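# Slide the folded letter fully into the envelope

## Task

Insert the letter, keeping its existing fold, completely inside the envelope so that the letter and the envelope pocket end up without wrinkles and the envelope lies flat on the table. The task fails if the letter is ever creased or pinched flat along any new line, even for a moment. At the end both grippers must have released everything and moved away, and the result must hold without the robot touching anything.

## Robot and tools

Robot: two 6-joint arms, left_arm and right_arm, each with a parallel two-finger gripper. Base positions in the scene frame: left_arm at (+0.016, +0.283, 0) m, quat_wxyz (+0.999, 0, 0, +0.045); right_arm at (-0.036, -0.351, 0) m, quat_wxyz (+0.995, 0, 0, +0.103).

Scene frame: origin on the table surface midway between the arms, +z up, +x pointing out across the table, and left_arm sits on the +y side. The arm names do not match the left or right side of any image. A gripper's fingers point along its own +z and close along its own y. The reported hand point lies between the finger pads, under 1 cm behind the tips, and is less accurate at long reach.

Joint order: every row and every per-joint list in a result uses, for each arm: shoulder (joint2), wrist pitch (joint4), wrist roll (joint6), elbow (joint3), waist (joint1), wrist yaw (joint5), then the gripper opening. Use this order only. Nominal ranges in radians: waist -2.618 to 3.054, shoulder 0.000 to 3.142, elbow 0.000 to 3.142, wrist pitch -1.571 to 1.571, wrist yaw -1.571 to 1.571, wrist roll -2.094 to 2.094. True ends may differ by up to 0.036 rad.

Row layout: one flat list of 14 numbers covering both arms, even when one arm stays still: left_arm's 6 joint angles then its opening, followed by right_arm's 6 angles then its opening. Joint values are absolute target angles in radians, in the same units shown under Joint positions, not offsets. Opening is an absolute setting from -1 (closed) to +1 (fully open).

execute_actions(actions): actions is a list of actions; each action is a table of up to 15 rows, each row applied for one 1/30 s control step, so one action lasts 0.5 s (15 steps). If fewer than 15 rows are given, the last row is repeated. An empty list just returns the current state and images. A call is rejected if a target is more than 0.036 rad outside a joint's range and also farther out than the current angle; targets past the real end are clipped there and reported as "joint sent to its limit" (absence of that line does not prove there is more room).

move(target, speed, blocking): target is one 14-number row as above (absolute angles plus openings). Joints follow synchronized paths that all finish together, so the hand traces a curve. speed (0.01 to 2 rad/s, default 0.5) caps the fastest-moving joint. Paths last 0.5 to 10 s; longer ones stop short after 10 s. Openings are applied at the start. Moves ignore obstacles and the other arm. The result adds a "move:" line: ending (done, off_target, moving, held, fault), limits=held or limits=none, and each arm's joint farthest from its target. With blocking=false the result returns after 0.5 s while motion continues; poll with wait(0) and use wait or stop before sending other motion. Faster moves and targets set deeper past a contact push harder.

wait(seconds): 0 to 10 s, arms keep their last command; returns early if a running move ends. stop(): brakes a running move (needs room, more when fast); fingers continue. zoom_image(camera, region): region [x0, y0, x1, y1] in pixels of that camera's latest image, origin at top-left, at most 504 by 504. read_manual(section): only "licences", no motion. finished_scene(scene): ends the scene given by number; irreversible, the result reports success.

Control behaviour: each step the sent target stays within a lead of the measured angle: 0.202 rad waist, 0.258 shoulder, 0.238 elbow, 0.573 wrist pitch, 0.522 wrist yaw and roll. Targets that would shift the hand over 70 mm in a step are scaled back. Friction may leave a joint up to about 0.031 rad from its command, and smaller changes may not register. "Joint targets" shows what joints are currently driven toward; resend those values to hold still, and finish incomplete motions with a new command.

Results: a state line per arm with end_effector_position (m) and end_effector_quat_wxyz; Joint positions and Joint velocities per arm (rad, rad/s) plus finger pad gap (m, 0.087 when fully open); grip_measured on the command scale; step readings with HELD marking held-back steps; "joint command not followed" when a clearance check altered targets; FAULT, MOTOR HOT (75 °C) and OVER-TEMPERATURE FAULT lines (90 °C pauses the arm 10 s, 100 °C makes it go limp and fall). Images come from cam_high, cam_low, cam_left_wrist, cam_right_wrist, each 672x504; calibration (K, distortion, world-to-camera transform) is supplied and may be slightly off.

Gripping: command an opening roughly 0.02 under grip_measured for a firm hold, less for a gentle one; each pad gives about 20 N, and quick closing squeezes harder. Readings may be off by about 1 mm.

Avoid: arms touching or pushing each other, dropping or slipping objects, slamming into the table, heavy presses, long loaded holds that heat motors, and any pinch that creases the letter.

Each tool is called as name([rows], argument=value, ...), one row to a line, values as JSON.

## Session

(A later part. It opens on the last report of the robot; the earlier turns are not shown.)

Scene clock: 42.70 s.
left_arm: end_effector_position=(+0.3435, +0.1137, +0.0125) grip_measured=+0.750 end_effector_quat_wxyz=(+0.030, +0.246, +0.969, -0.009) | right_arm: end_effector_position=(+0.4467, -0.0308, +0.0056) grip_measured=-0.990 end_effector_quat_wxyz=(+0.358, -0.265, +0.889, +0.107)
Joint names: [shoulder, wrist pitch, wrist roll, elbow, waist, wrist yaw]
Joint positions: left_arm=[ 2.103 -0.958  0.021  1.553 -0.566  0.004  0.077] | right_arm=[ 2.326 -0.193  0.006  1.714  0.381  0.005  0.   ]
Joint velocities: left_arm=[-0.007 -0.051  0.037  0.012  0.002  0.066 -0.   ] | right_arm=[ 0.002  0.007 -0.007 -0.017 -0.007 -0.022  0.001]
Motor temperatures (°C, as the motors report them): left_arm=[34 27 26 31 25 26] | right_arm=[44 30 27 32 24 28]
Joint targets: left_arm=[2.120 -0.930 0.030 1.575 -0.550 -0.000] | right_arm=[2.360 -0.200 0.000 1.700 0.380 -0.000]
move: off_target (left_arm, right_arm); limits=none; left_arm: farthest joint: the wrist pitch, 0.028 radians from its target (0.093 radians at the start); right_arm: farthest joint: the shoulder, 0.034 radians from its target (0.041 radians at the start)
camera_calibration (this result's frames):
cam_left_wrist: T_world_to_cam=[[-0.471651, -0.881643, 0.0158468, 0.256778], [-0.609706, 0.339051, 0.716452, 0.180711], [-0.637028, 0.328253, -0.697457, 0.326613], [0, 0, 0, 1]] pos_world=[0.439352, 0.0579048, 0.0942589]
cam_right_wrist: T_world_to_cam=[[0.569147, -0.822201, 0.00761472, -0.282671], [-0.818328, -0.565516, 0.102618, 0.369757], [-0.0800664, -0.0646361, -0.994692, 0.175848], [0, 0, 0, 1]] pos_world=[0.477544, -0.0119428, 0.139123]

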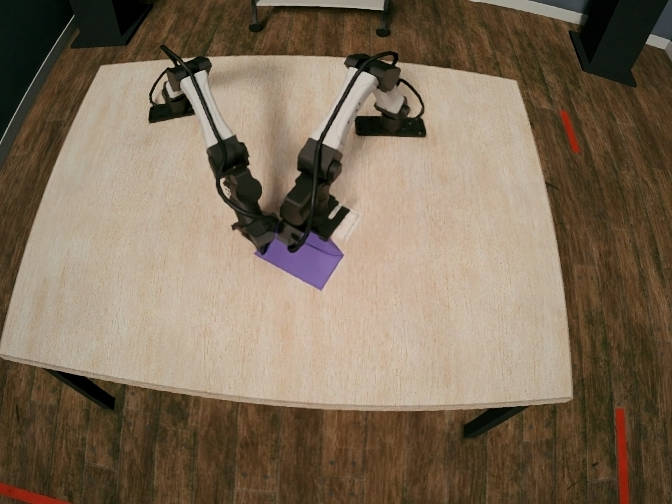

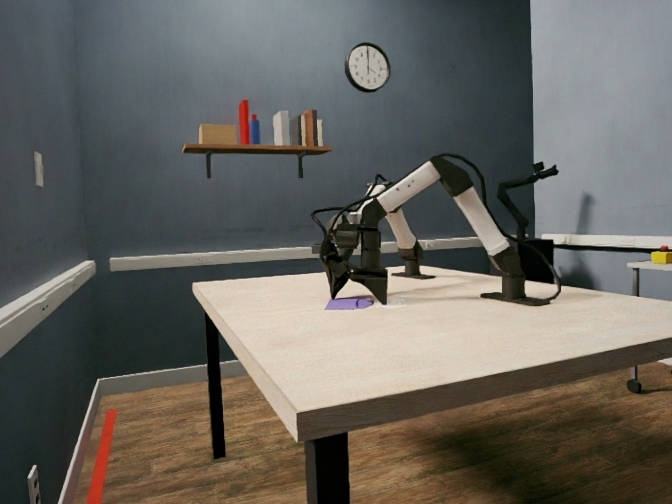

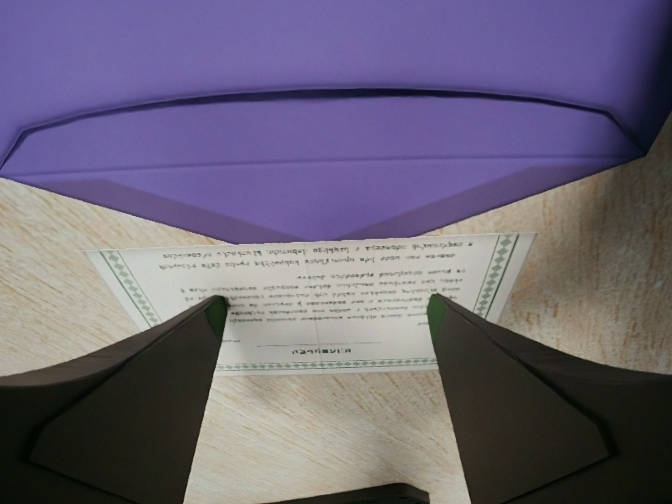

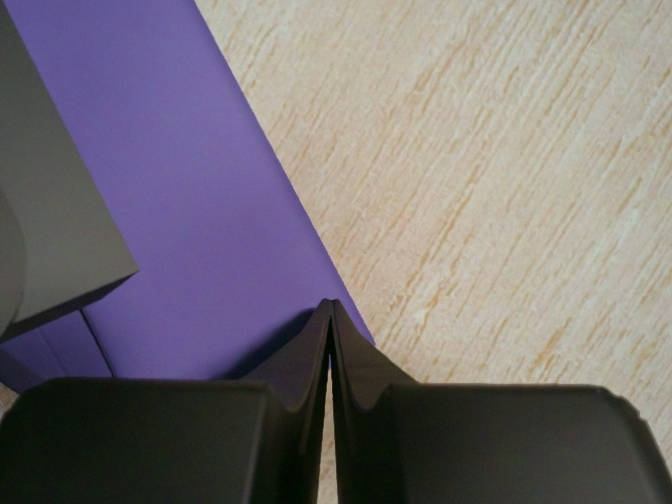

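move(target=[1.95,-0.93,0.03,1.575,-0.55,0,0.3,2.36,-0.2,0,1.7,0.38,0,-1])

move(target=[1.42,-0.19,0.03,0.71,-0.55,0,0.3,2.36,-0.2,0,1.7,0.38,0,-1], speed=0.8)

move(target=[1.55,-0.19,0.03,0.71,-0.55,0,0.3,2.36,-0.2,0,1.7,0.38,0,-1], speed=0.1)

Scene clock: 43.73 s.
left_arm: end_effector_position=(+0.3582, +0.1084, +0.0642) grip_measured=+0.300 end_effector_quat_wxyz=(+0.110, +0.242, +0.964, -0.027) | right_arm: end_effector_position=(+0.4467, -0.0308, +0.0056) grip_measured=-0.990 end_effector_quat_wxyz=(+0.358, -0.265, +0.889, +0.107)
Joint names: [shoulder, wrist pitch, wrist roll, elbow, waist, wrist yaw]
Joint positions: left_arm=[ 1.958 -0.94   0.021  1.553 -0.561  0.004  0.057] | right_arm=[ 2.326 -0.192  0.006  1.714  0.381  0.005  0.   ]
Joint velocities: left_arm=[ 0.007 -0.007  0.007 -0.002 -0.007  0.037  0.   ] | right_arm=[-0.002 -0.007 -0.022 -0.017 -0.007  0.022  0.   ]
Motor temperatures (°C, as the motors report them): left_arm=[34 27 26 31 25 26] | right_arm=[44 30 27 32 24 28]
Joint targets: left_arm=[1.950 -0.930 0.030 1.575 -0.550 0.000] | right_arm=[2.360 -0.200 -0.000 1.700 0.380 0.000]
move: off_target (left_arm, right_arm); limits=none; left_arm: farthest joint: the elbow, 0.022 radians from its target (0.022 radians at the start); right_arm: farthest joint: the shoulder, 0.034 radians from its target (0.034 radians at the start)
camera_calibration (this result's frames):
cam_left_wrist: T_world_to_cam=[[-0.469062, -0.883065, 0.0133308, 0.257619], [-0.706987, 0.384495, 0.593577, 0.19233], [-0.529293, 0.269, -0.804667, 0.348472], [0, 0, 0, 1]] pos_world=[0.441258, 0.0598054, 0.162806]
cam_right_wrist: T_world_to_cam=[[0.569144, -0.822202, 0.00762186, -0.282672], [-0.818361, -0.565538, 0.102239, 0.369847], [-0.0797504, -0.064426, -0.994731, 0.175776], [0, 0, 0, 1]] pos_world=[0.477568, -0.011927, 0.139191]

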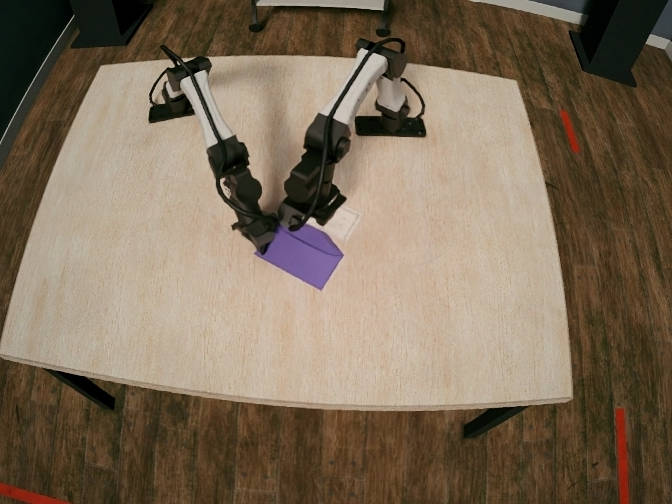

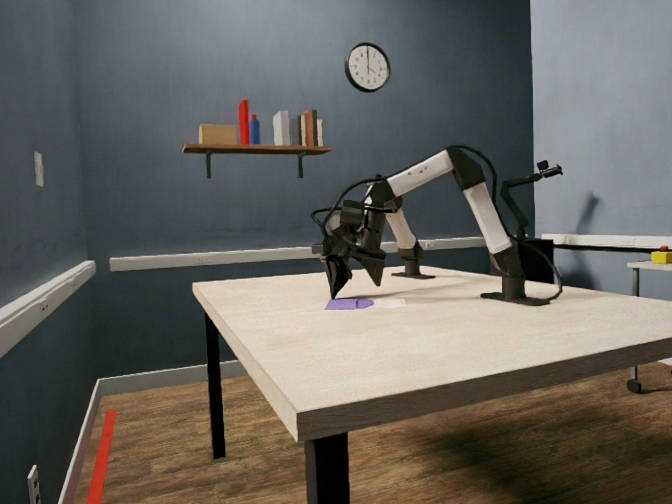

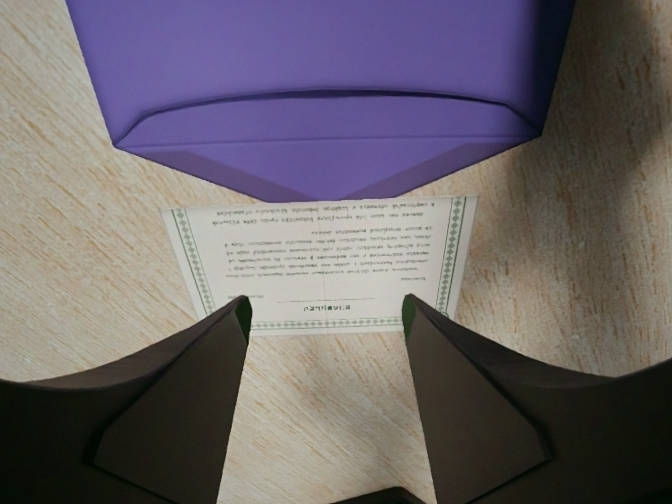

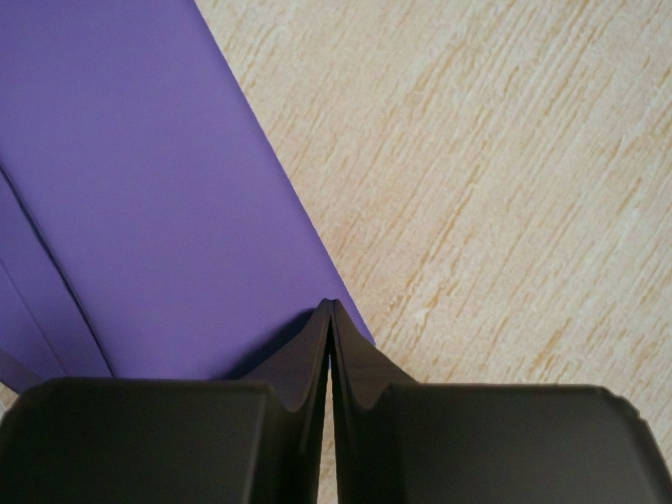

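Scene clock: 45.67 s.
left_arm: end_effector_position=(+0.3081, +0.1339, +0.0359) grip_measured=+0.300 end_effector_quat_wxyz=(+0.310, +0.232, +0.919, -0.073) | right_arm: end_effector_position=(+0.4467, -0.0308, +0.0056) grip_measured=-0.990 end_effector_quat_wxyz=(+0.358, -0.265, +0.889, +0.107)
Joint names: [shoulder, wrist pitch, wrist roll, elbow, waist, wrist yaw]
Joint positions: left_arm=[ 1.441 -0.206  0.021  0.725 -0.561  0.004  0.057] | right_arm=[ 2.326 -0.192  0.006  1.714  0.381  0.005  0.   ]
Joint velocities: left_arm=[-0.007 -0.007  0.022  0.007 -0.002 -0.081  0.001] | right_arm=[ 0.007 -0.066  0.022 -0.007 -0.002 -0.022  0.001]
Motor temperatures (°C, as the motors report them): left_arm=[34 27 26 31 25 26] | right_arm=[44 30 27 32 24 28]
Joint targets: left_arm=[1.420 -0.190 0.030 0.710 -0.550 0.000] | right_arm=[2.360 -0.200 0.000 1.700 0.380 0.000]
move: off_target (left_arm, right_arm); limits=none; left_arm: farthest joint: the shoulder, 0.021 radians from its target (0.538 radians at the start); right_arm: farthest joint: the shoulder, 0.034 radians from its target (0.034 radians at the start)
camera_calibration (this result's frames):
cam_left_wrist: T_world_to_cam=[[-0.472634, -0.881242, 0.00536072, 0.258206], [-0.860815, 0.462964, 0.211334, 0.21443], [-0.188718, 0.0952691, -0.977399, 0.216839], [0, 0, 0, 1]] pos_world=[0.347543, 0.10761, 0.165237]
cam_right_wrist: T_world_to_cam=[[0.569144, -0.822202, 0.00762186, -0.282672], [-0.818361, -0.565538, 0.102239, 0.369847], [-0.0797504, -0.064426, -0.994731, 0.175776], [0, 0, 0, 1]] pos_world=[0.477568, -0.011927, 0.139191]

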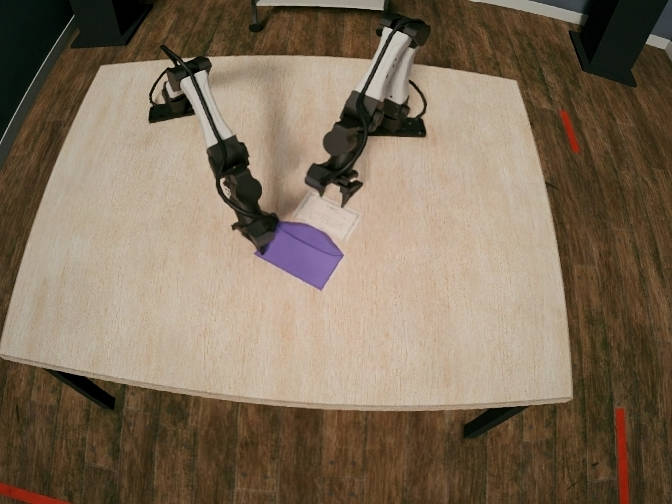

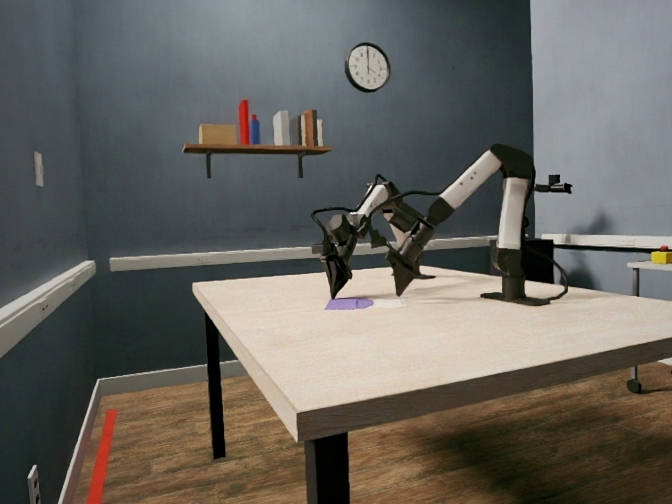

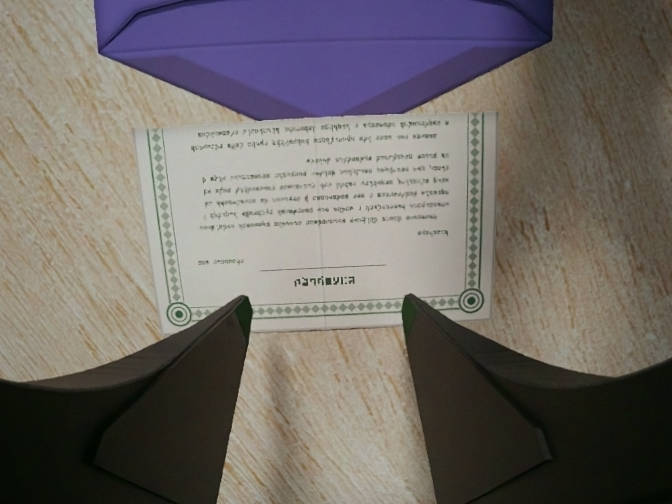

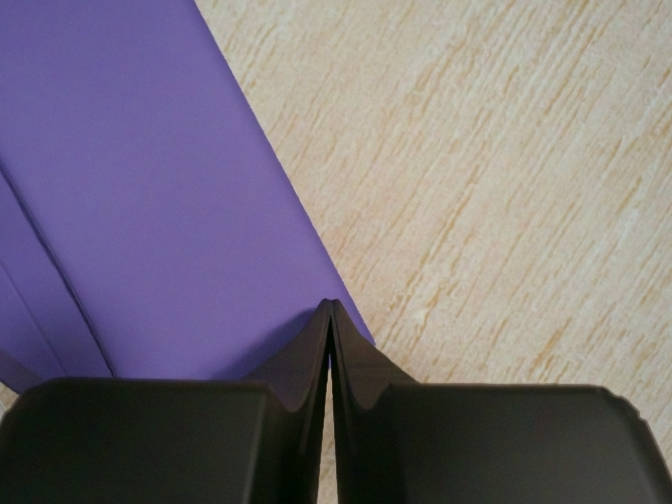

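Scene clock: 47.10 s.
left_arm: end_effector_position=(+0.3050, +0.1355, +0.0137) grip_measured=+0.300 end_effector_quat_wxyz=(+0.281, +0.234, +0.928, -0.066) | right_arm: end_effector_position=(+0.4467, -0.0308, +0.0056) grip_measured=-0.990 end_effector_quat_wxyz=(+0.358, -0.265, +0.889, +0.107)
Joint names: [shoulder, wrist pitch, wrist roll, elbow, waist, wrist yaw]
Joint positions: left_arm=[ 1.519 -0.191  0.021  0.725 -0.561  0.004  0.057] | right_arm=[ 2.326 -0.192  0.006  1.714  0.381  0.005  0.   ]
Joint velocities: left_arm=[ 0.012  0.022  0.007 -0.002  0.002 -0.007  0.   ] | right_arm=[-0.002 -0.022 -0.037  0.002  0.012 -0.037 -0.   ]
Motor temperatures (°C, as the motors report them): left_arm=[34 27 26 31 25 26] | right_arm=[44 30 27 32 24 28]
Joint targets: left_arm=[1.550 -0.190 0.030 0.710 -0.550 -0.000] | right_arm=[2.360 -0.200 0.000 1.700 0.380 -0.000]
move: off_target (left_arm, right_arm); limits=none; left_arm: farthest joint: the shoulder, 0.031 radians from its target (0.109 radians at the start); right_arm: farthest joint: the shoulder, 0.034 radians from its target (0.034 radians at the start)
camera_calibration (this result's frames):
cam_left_wrist: T_world_to_cam=[[-0.472298, -0.881414, 0.00664461, 0.258155], [-0.847249, 0.456044, 0.272382, 0.211641], [-0.243112, 0.123016, -0.962166, 0.207042], [0, 0, 0, 1]] pos_world=[0.351573, 0.105554, 0.139846]
cam_right_wrist: T_world_to_cam=[[0.569144, -0.822202, 0.00762186, -0.282672], [-0.818361, -0.565538, 0.102239, 0.369847], [-0.0797504, -0.064426, -0.994731, 0.175776], [0, 0, 0, 1]] pos_world=[0.477568, -0.011927, 0.139191]

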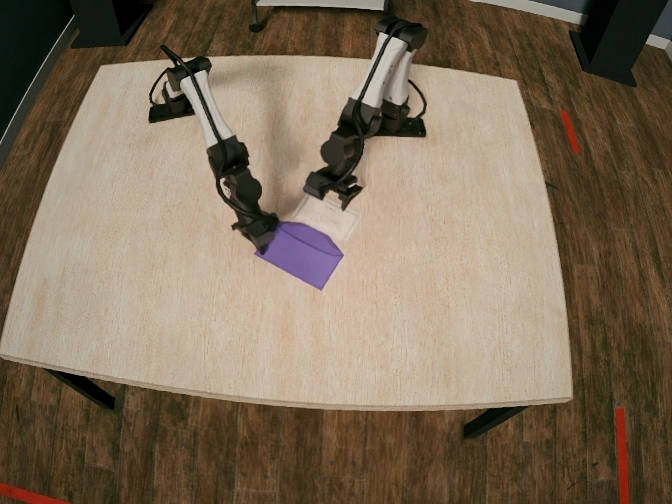

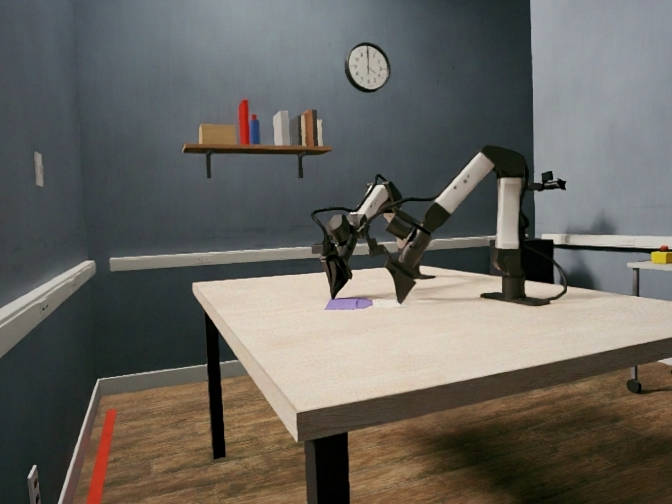

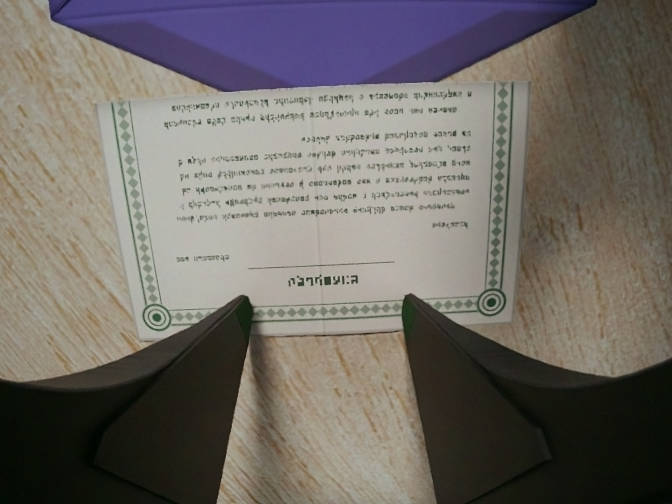

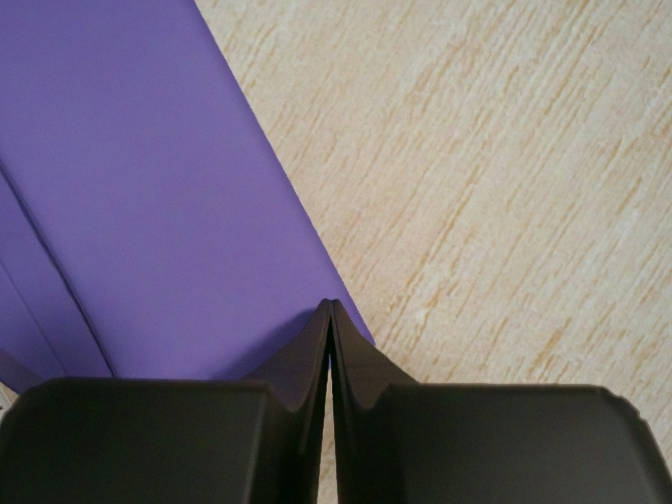

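move(target=[1.78,-0.225,0.03,0.99,-0.55,0,0.3,2.36,-0.2,0,1.7,0.38,0,-1], speed=0.1)

Scene clock: 50.10 s.
left_arm: end_effector_position=(+0.3627, +0.1061, +0.0144) grip_measured=+0.300 end_effector_quat_wxyz=(+0.284, +0.234, +0.928, -0.067) | right_arm: end_effector_position=(+0.4467, -0.0308, +0.0056) grip_measured=-0.990 end_effector_quat_wxyz=(+0.358, -0.265, +0.889, +0.107)
Joint names: [shoulder, wrist pitch, wrist roll, elbow, waist, wrist yaw]
Joint positions: left_arm=[ 1.751 -0.204  0.021  0.976 -0.561  0.004  0.057] | right_arm=[ 2.326 -0.192  0.006  1.714  0.381  0.005  0.   ]
Joint velocities: left_arm=[-0.007 -0.007 -0.037 -0.002 -0.007 -0.051 -0.001] | right_arm=[ 0.007  0.051 -0.037  0.012  0.007 -0.066 -0.001]
Motor temperatures (°C, as the motors report them): left_arm=[34 28 26 31 25 26] | right_arm=[45 30 27 32 24 28]
Joint targets: left_arm=[1.780 -0.225 0.030 0.990 -0.550 0.000] | right_arm=[2.360 -0.200 -0.000 1.700 0.380 -0.000]
move: off_target (left_arm, right_arm); limits=none; left_arm: farthest joint: the shoulder, 0.029 radians from its target (0.261 radians at the start); right_arm: farthest joint: the shoulder, 0.034 radians from its target (0.034 radians at the start)
camera_calibration (this result's frames):
cam_left_wrist: T_world_to_cam=[[-0.472331, -0.881397, 0.0065289, 0.259472], [-0.848624, 0.456745, 0.266873, 0.27431], [-0.238203, 0.120512, -0.96371, 0.223909], [0, 0, 0, 1]] pos_world=[0.408679, 0.0764243, 0.140883]
cam_right_wrist: T_world_to_cam=[[0.569144, -0.822202, 0.00762186, -0.282672], [-0.818361, -0.565538, 0.102239, 0.369847], [-0.0797504, -0.064426, -0.994731, 0.175776], [0, 0, 0, 1]] pos_world=[0.477568, -0.011927, 0.139191]

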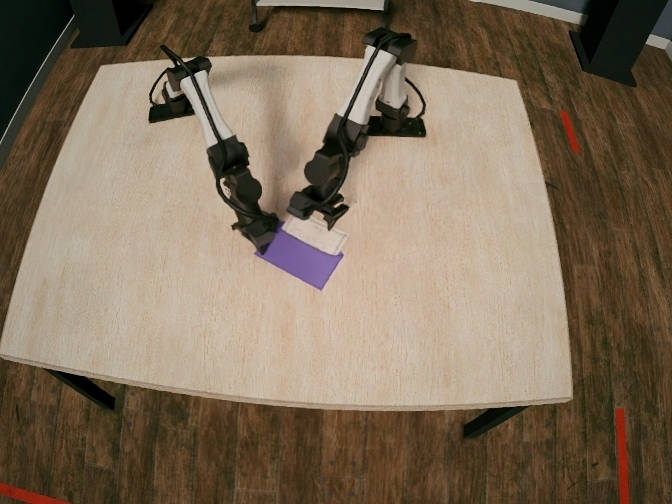

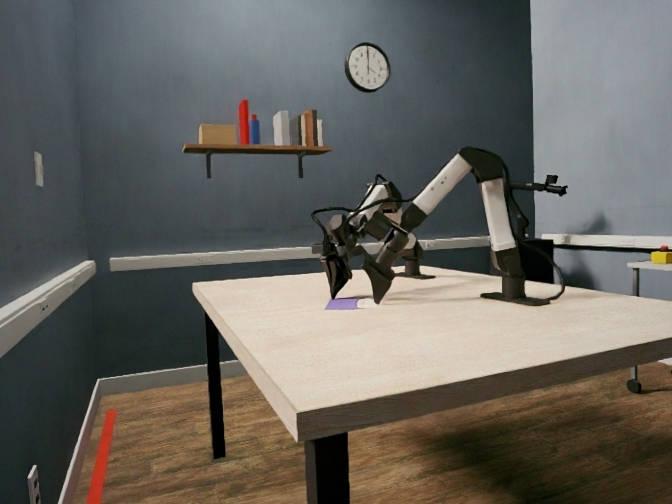

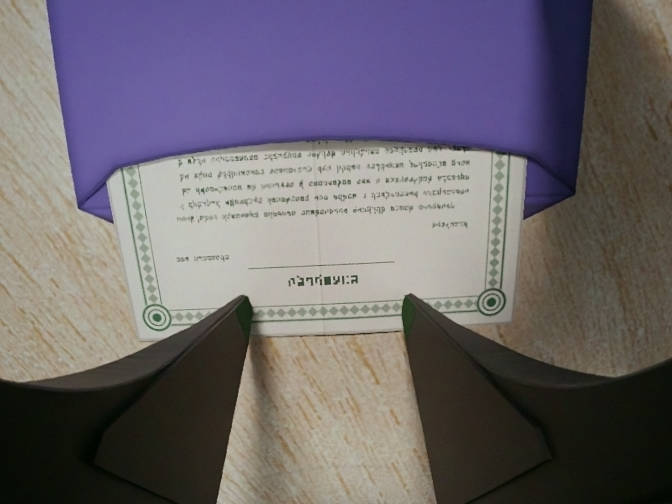

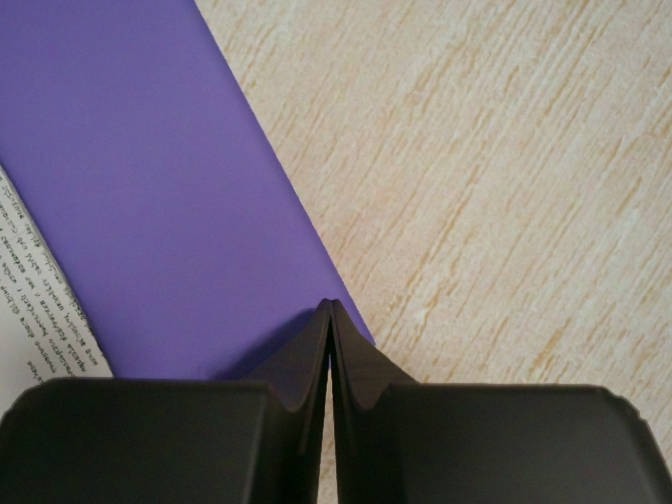

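move(target=[1.875,0.06,0.03,0.99,-0.55,0,0.3,2.36,-0.2,0,1.7,0.38,0,-1], speed=0.1)

Scene clock: 53.23 s.
left_arm: end_effector_position=(+0.4096, +0.0821, +0.0147) grip_measured=+0.300 end_effector_quat_wxyz=(+0.372, +0.226, +0.896, -0.087) | right_arm: end_effector_position=(+0.4467, -0.0308, +0.0056) grip_measured=-0.990 end_effector_quat_wxyz=(+0.358, -0.265, +0.889, +0.107)
Joint names: [shoulder, wrist pitch, wrist roll, elbow, waist, wrist yaw]
Joint positions: left_arm=[ 1.84   0.077  0.021  0.976 -0.561  0.004  0.057] | right_arm=[ 2.326 -0.192  0.006  1.714  0.381  0.005  0.   ]
Joint velocities: left_arm=[-0.032 -0.051  0.037 -0.007 -0.002 -0.007 -0.001] | right_arm=[ 0.002 -0.037 -0.007 -0.007  0.012  0.007  0.001]
Motor temperatures (°C, as the motors report them): left_arm=[33 28 26 31 25 26] | right_arm=[46 31 27 32 24 28]
Joint targets: left_arm=[1.875 0.060 0.030 0.990 -0.550 -0.000] | right_arm=[2.360 -0.200 -0.000 1.700 0.380 -0.000]
move: off_target (left_arm, right_arm); limits=none; left_arm: farthest joint: the shoulder, 0.035 radians from its target (0.124 radians at the start); right_arm: farthest joint: the shoulder, 0.034 radians from its target (0.034 radians at the start)
camera_calibration (this result's frames):
cam_left_wrist: T_world_to_cam=[[-0.47311, -0.880999, 0.00254123, 0.260882], [-0.878235, 0.47185, 0.0778495, 0.338666], [-0.0697845, 0.0345996, -0.996962, 0.176778], [0, 0, 0, 1]] pos_world=[0.43319, 0.0639207, 0.149213]
cam_right_wrist: T_world_to_cam=[[0.569144, -0.822202, 0.00762186, -0.282672], [-0.818361, -0.565538, 0.102239, 0.369847], [-0.0797504, -0.064426, -0.994731, 0.175776], [0, 0, 0, 1]] pos_world=[0.477568, -0.011927, 0.139191]

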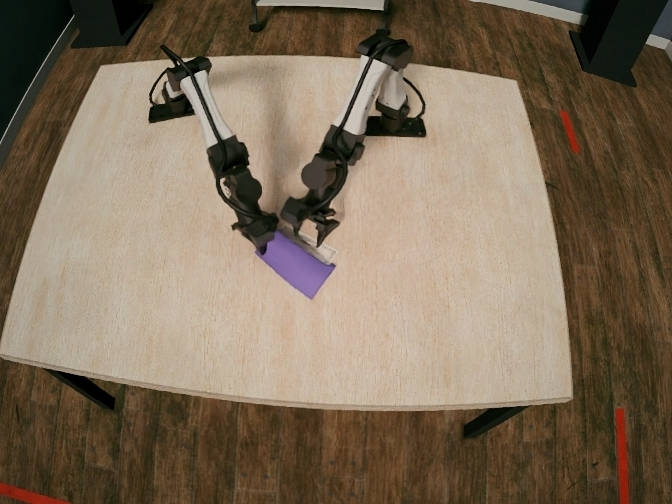

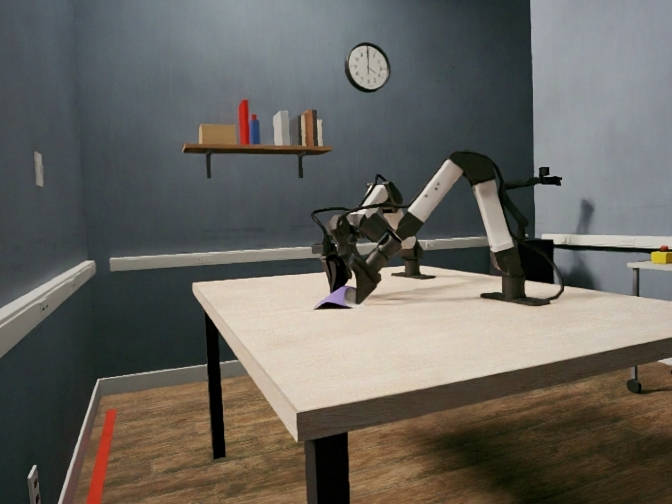

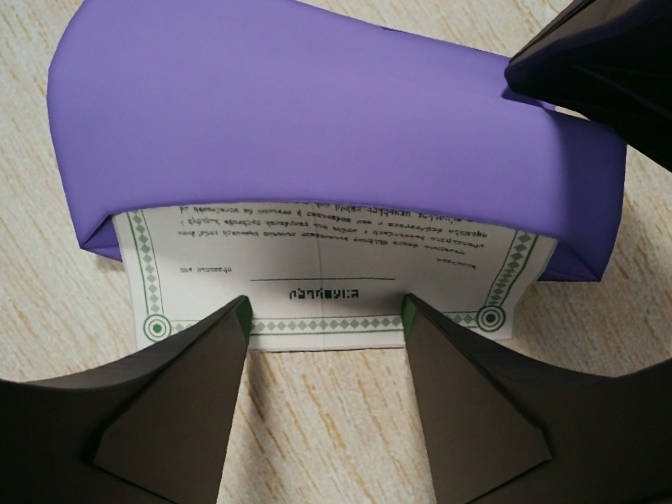

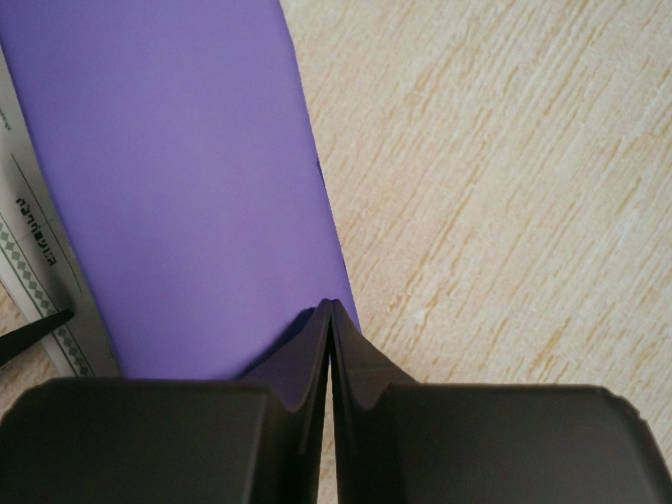

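move(target=[1.79,-0.13,0.03,0.97,-0.55,0,0.3,2.36,-0.2,0,1.7,0.38,0,-1], speed=0.1)

move(target=[1.63,-0.25,0.03,0.97,-0.55,0,0.3,2.15,-0.2,0,1.7,0.3,0,-1], speed=0.2)

Scene clock: 55.83 s.
left_arm: end_effector_position=(+0.3874, +0.0935, +0.0144) grip_measured=+0.300 end_effector_quat_wxyz=(+0.330, +0.230, +0.912, -0.077) | right_arm: end_effector_position=(+0.4468, -0.0307, +0.0057) grip_measured=-0.990 end_effector_quat_wxyz=(+0.359, -0.265, +0.889, +0.107)
Joint names: [shoulder, wrist pitch, wrist roll, elbow, waist, wrist yaw]
Joint positions: left_arm=[ 1.794 -0.062  0.021  0.976 -0.561  0.004  0.057] | right_arm=[ 2.326 -0.192  0.006  1.714  0.381  0.005  0.   ]
Joint velocities: left_arm=[ 0.012 -0.095  0.022 -0.002 -0.012  0.037  0.   ] | right_arm=[-0.002 -0.007 -0.022  0.002 -0.012 -0.066 -0.001]
Motor temperatures (°C, as the motors report them): left_arm=[34 28 26 32 25 26] | right_arm=[46 31 27 32 24 28]
Joint targets: left_arm=[1.790 -0.130 0.030 0.970 -0.550 0.000] | right_arm=[2.360 -0.200 0.000 1.700 0.380 -0.000]
move: off_target (left_arm, right_arm); limits=none; left_arm: farthest joint: the wrist pitch, 0.068 radians from its target (0.207 radians at the start); right_arm: farthest joint: the shoulder, 0.034 radians from its target (0.034 radians at the start)
camera_calibration (this result's frames):
cam_left_wrist: T_world_to_cam=[[-0.472819, -0.881148, 0.00449269, 0.260228], [-0.867946, 0.466602, 0.170155, 0.308961], [-0.152028, 0.0765531, -0.985407, 0.202326], [0, 0, 0, 1]] pos_world=[0.421961, 0.069649, 0.145633]
cam_right_wrist: T_world_to_cam=[[0.569142, -0.822204, 0.00762899, -0.282673], [-0.818393, -0.565559, 0.101859, 0.369936], [-0.0794344, -0.0642159, -0.99477, 0.175704], [0, 0, 0, 1]] pos_world=[0.477591, -0.0119111, 0.13926]

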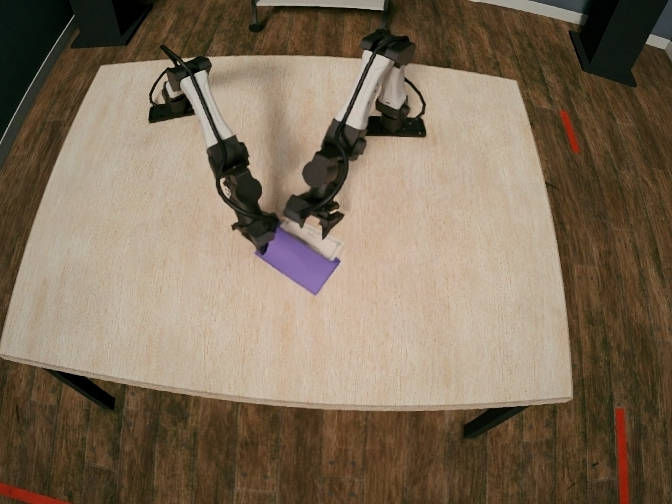

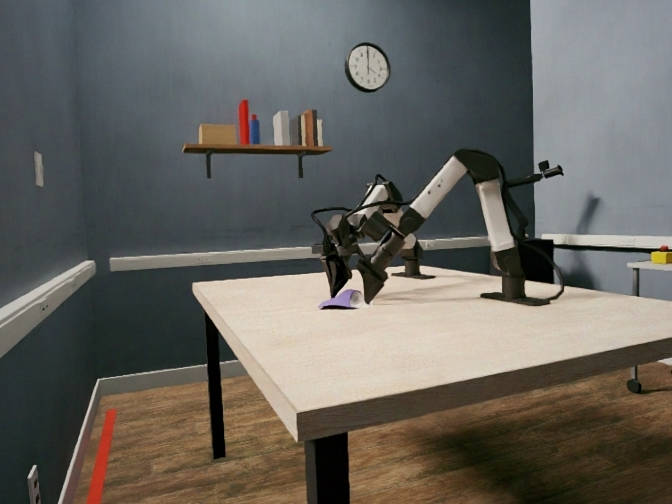

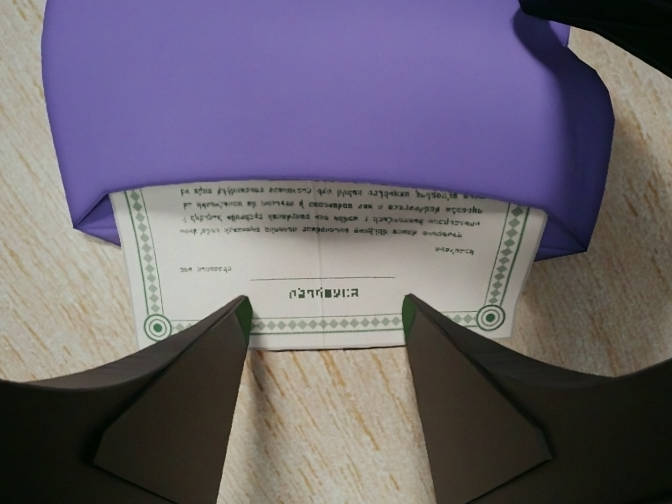

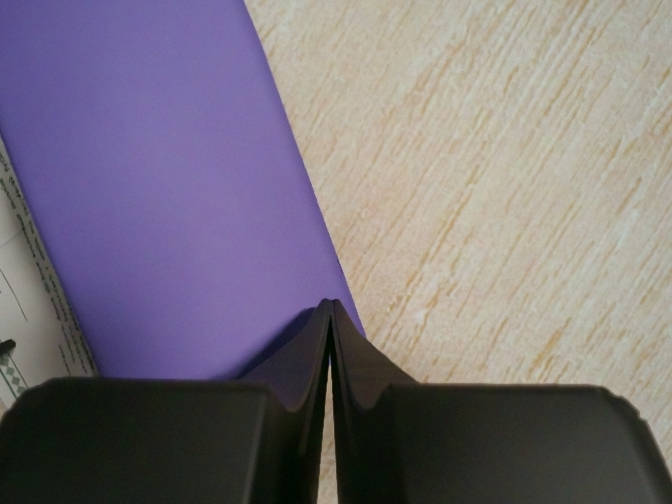

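Scene clock: 57.40 s.
left_arm: end_effector_position=(+0.3622, +0.1063, +0.0479) grip_measured=+0.300 end_effector_quat_wxyz=(+0.313, +0.231, +0.918, -0.074) | right_arm: end_effector_position=(+0.4769, -0.0629, +0.0935) grip_measured=-0.990 end_effector_quat_wxyz=(+0.429, -0.224, +0.868, +0.111)
Joint names: [shoulder, wrist pitch, wrist roll, elbow, waist, wrist yaw]
Joint positions: left_arm=[ 1.648 -0.244  0.021  0.976 -0.561  0.004  0.057] | right_arm=[ 2.169 -0.198  0.006  1.714  0.307  0.005  0.   ]
Joint velocities: left_arm=[-0.022 -0.037  0.007  0.002 -0.002 -0.007  0.   ] | right_arm=[0.007 0.022 0.051 0.002 0.017 0.007 0.   ]
Motor temperatures (°C, as the motors report them): left_arm=[34 28 26 32 25 26] | right_arm=[47 31 27 32 24 28]
Joint targets: left_arm=[1.630 -0.250 0.030 0.970 -0.550 0.000] | right_arm=[2.150 -0.200 -0.000 1.700 0.300 0.000]
move: done; limits=none; left_arm: farthest joint: the shoulder, 0.018 radians from its target (0.164 radians at the start); right_arm: farthest joint: the shoulder, 0.019 radians from its target (0.176 radians at the start)
camera_calibration (this result's frames):
cam_left_wrist: T_world_to_cam=[[-0.472661, -0.881229, 0.00524288, 0.259406], [-0.861878, 0.463506, 0.205739, 0.271864], [-0.183733, 0.0927261, -0.978593, 0.23991], [0, 0, 0, 1]] pos_world=[0.401004, 0.0803395, 0.177481]
cam_right_wrist: T_world_to_cam=[[0.505602, -0.862705, 0.0103624, -0.299452], [-0.86144, -0.505454, -0.0493654, 0.405902], [0.0478255, 0.0160326, -0.998727, 0.208154], [0, 0, 0, 1]] pos_world=[0.491109, -0.0565108, 0.23103]

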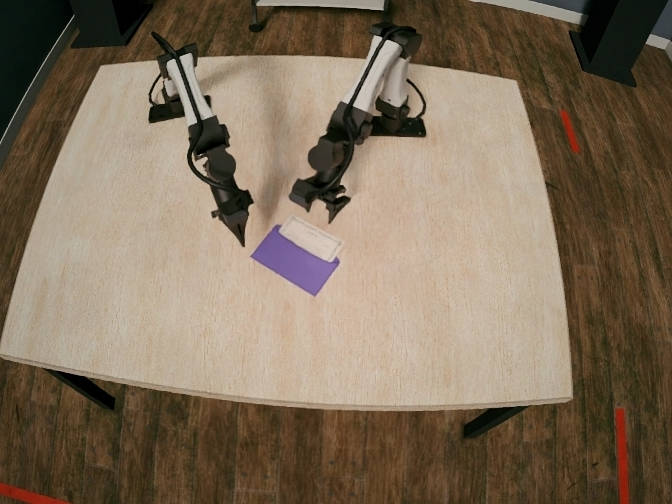

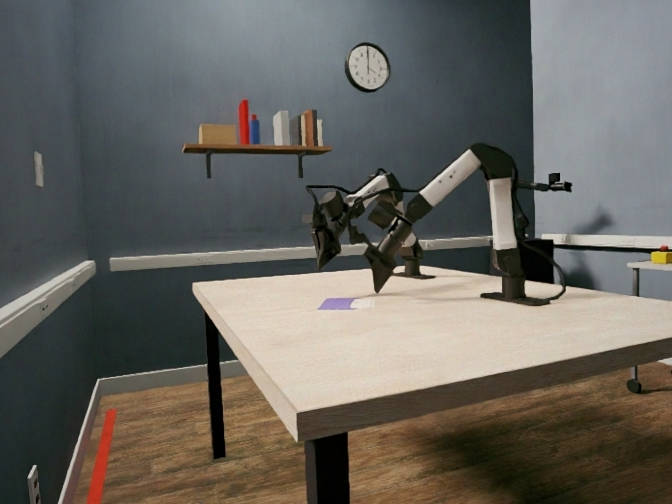

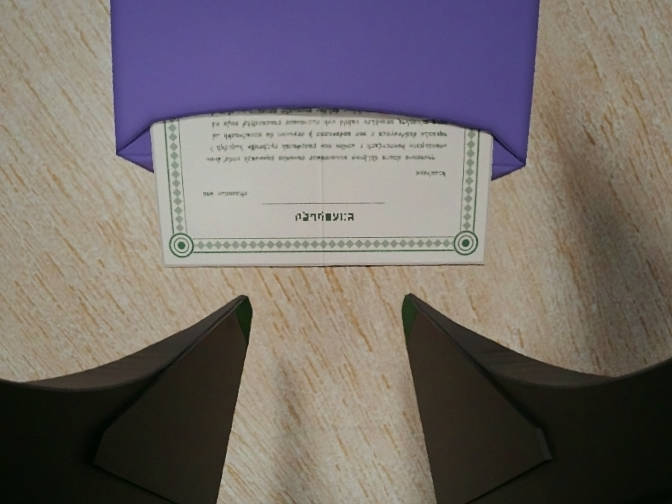

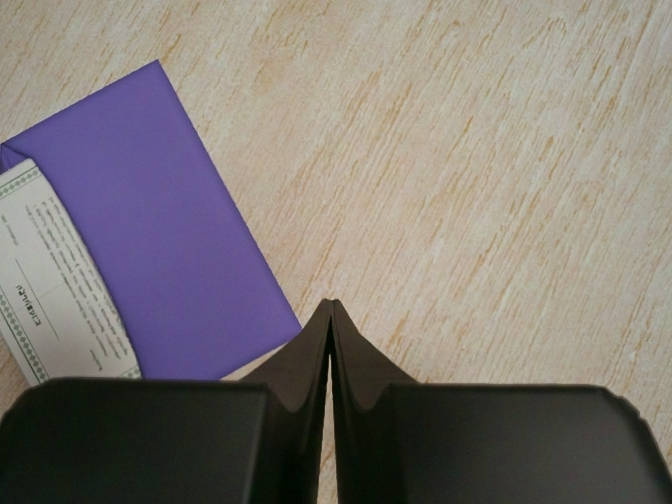

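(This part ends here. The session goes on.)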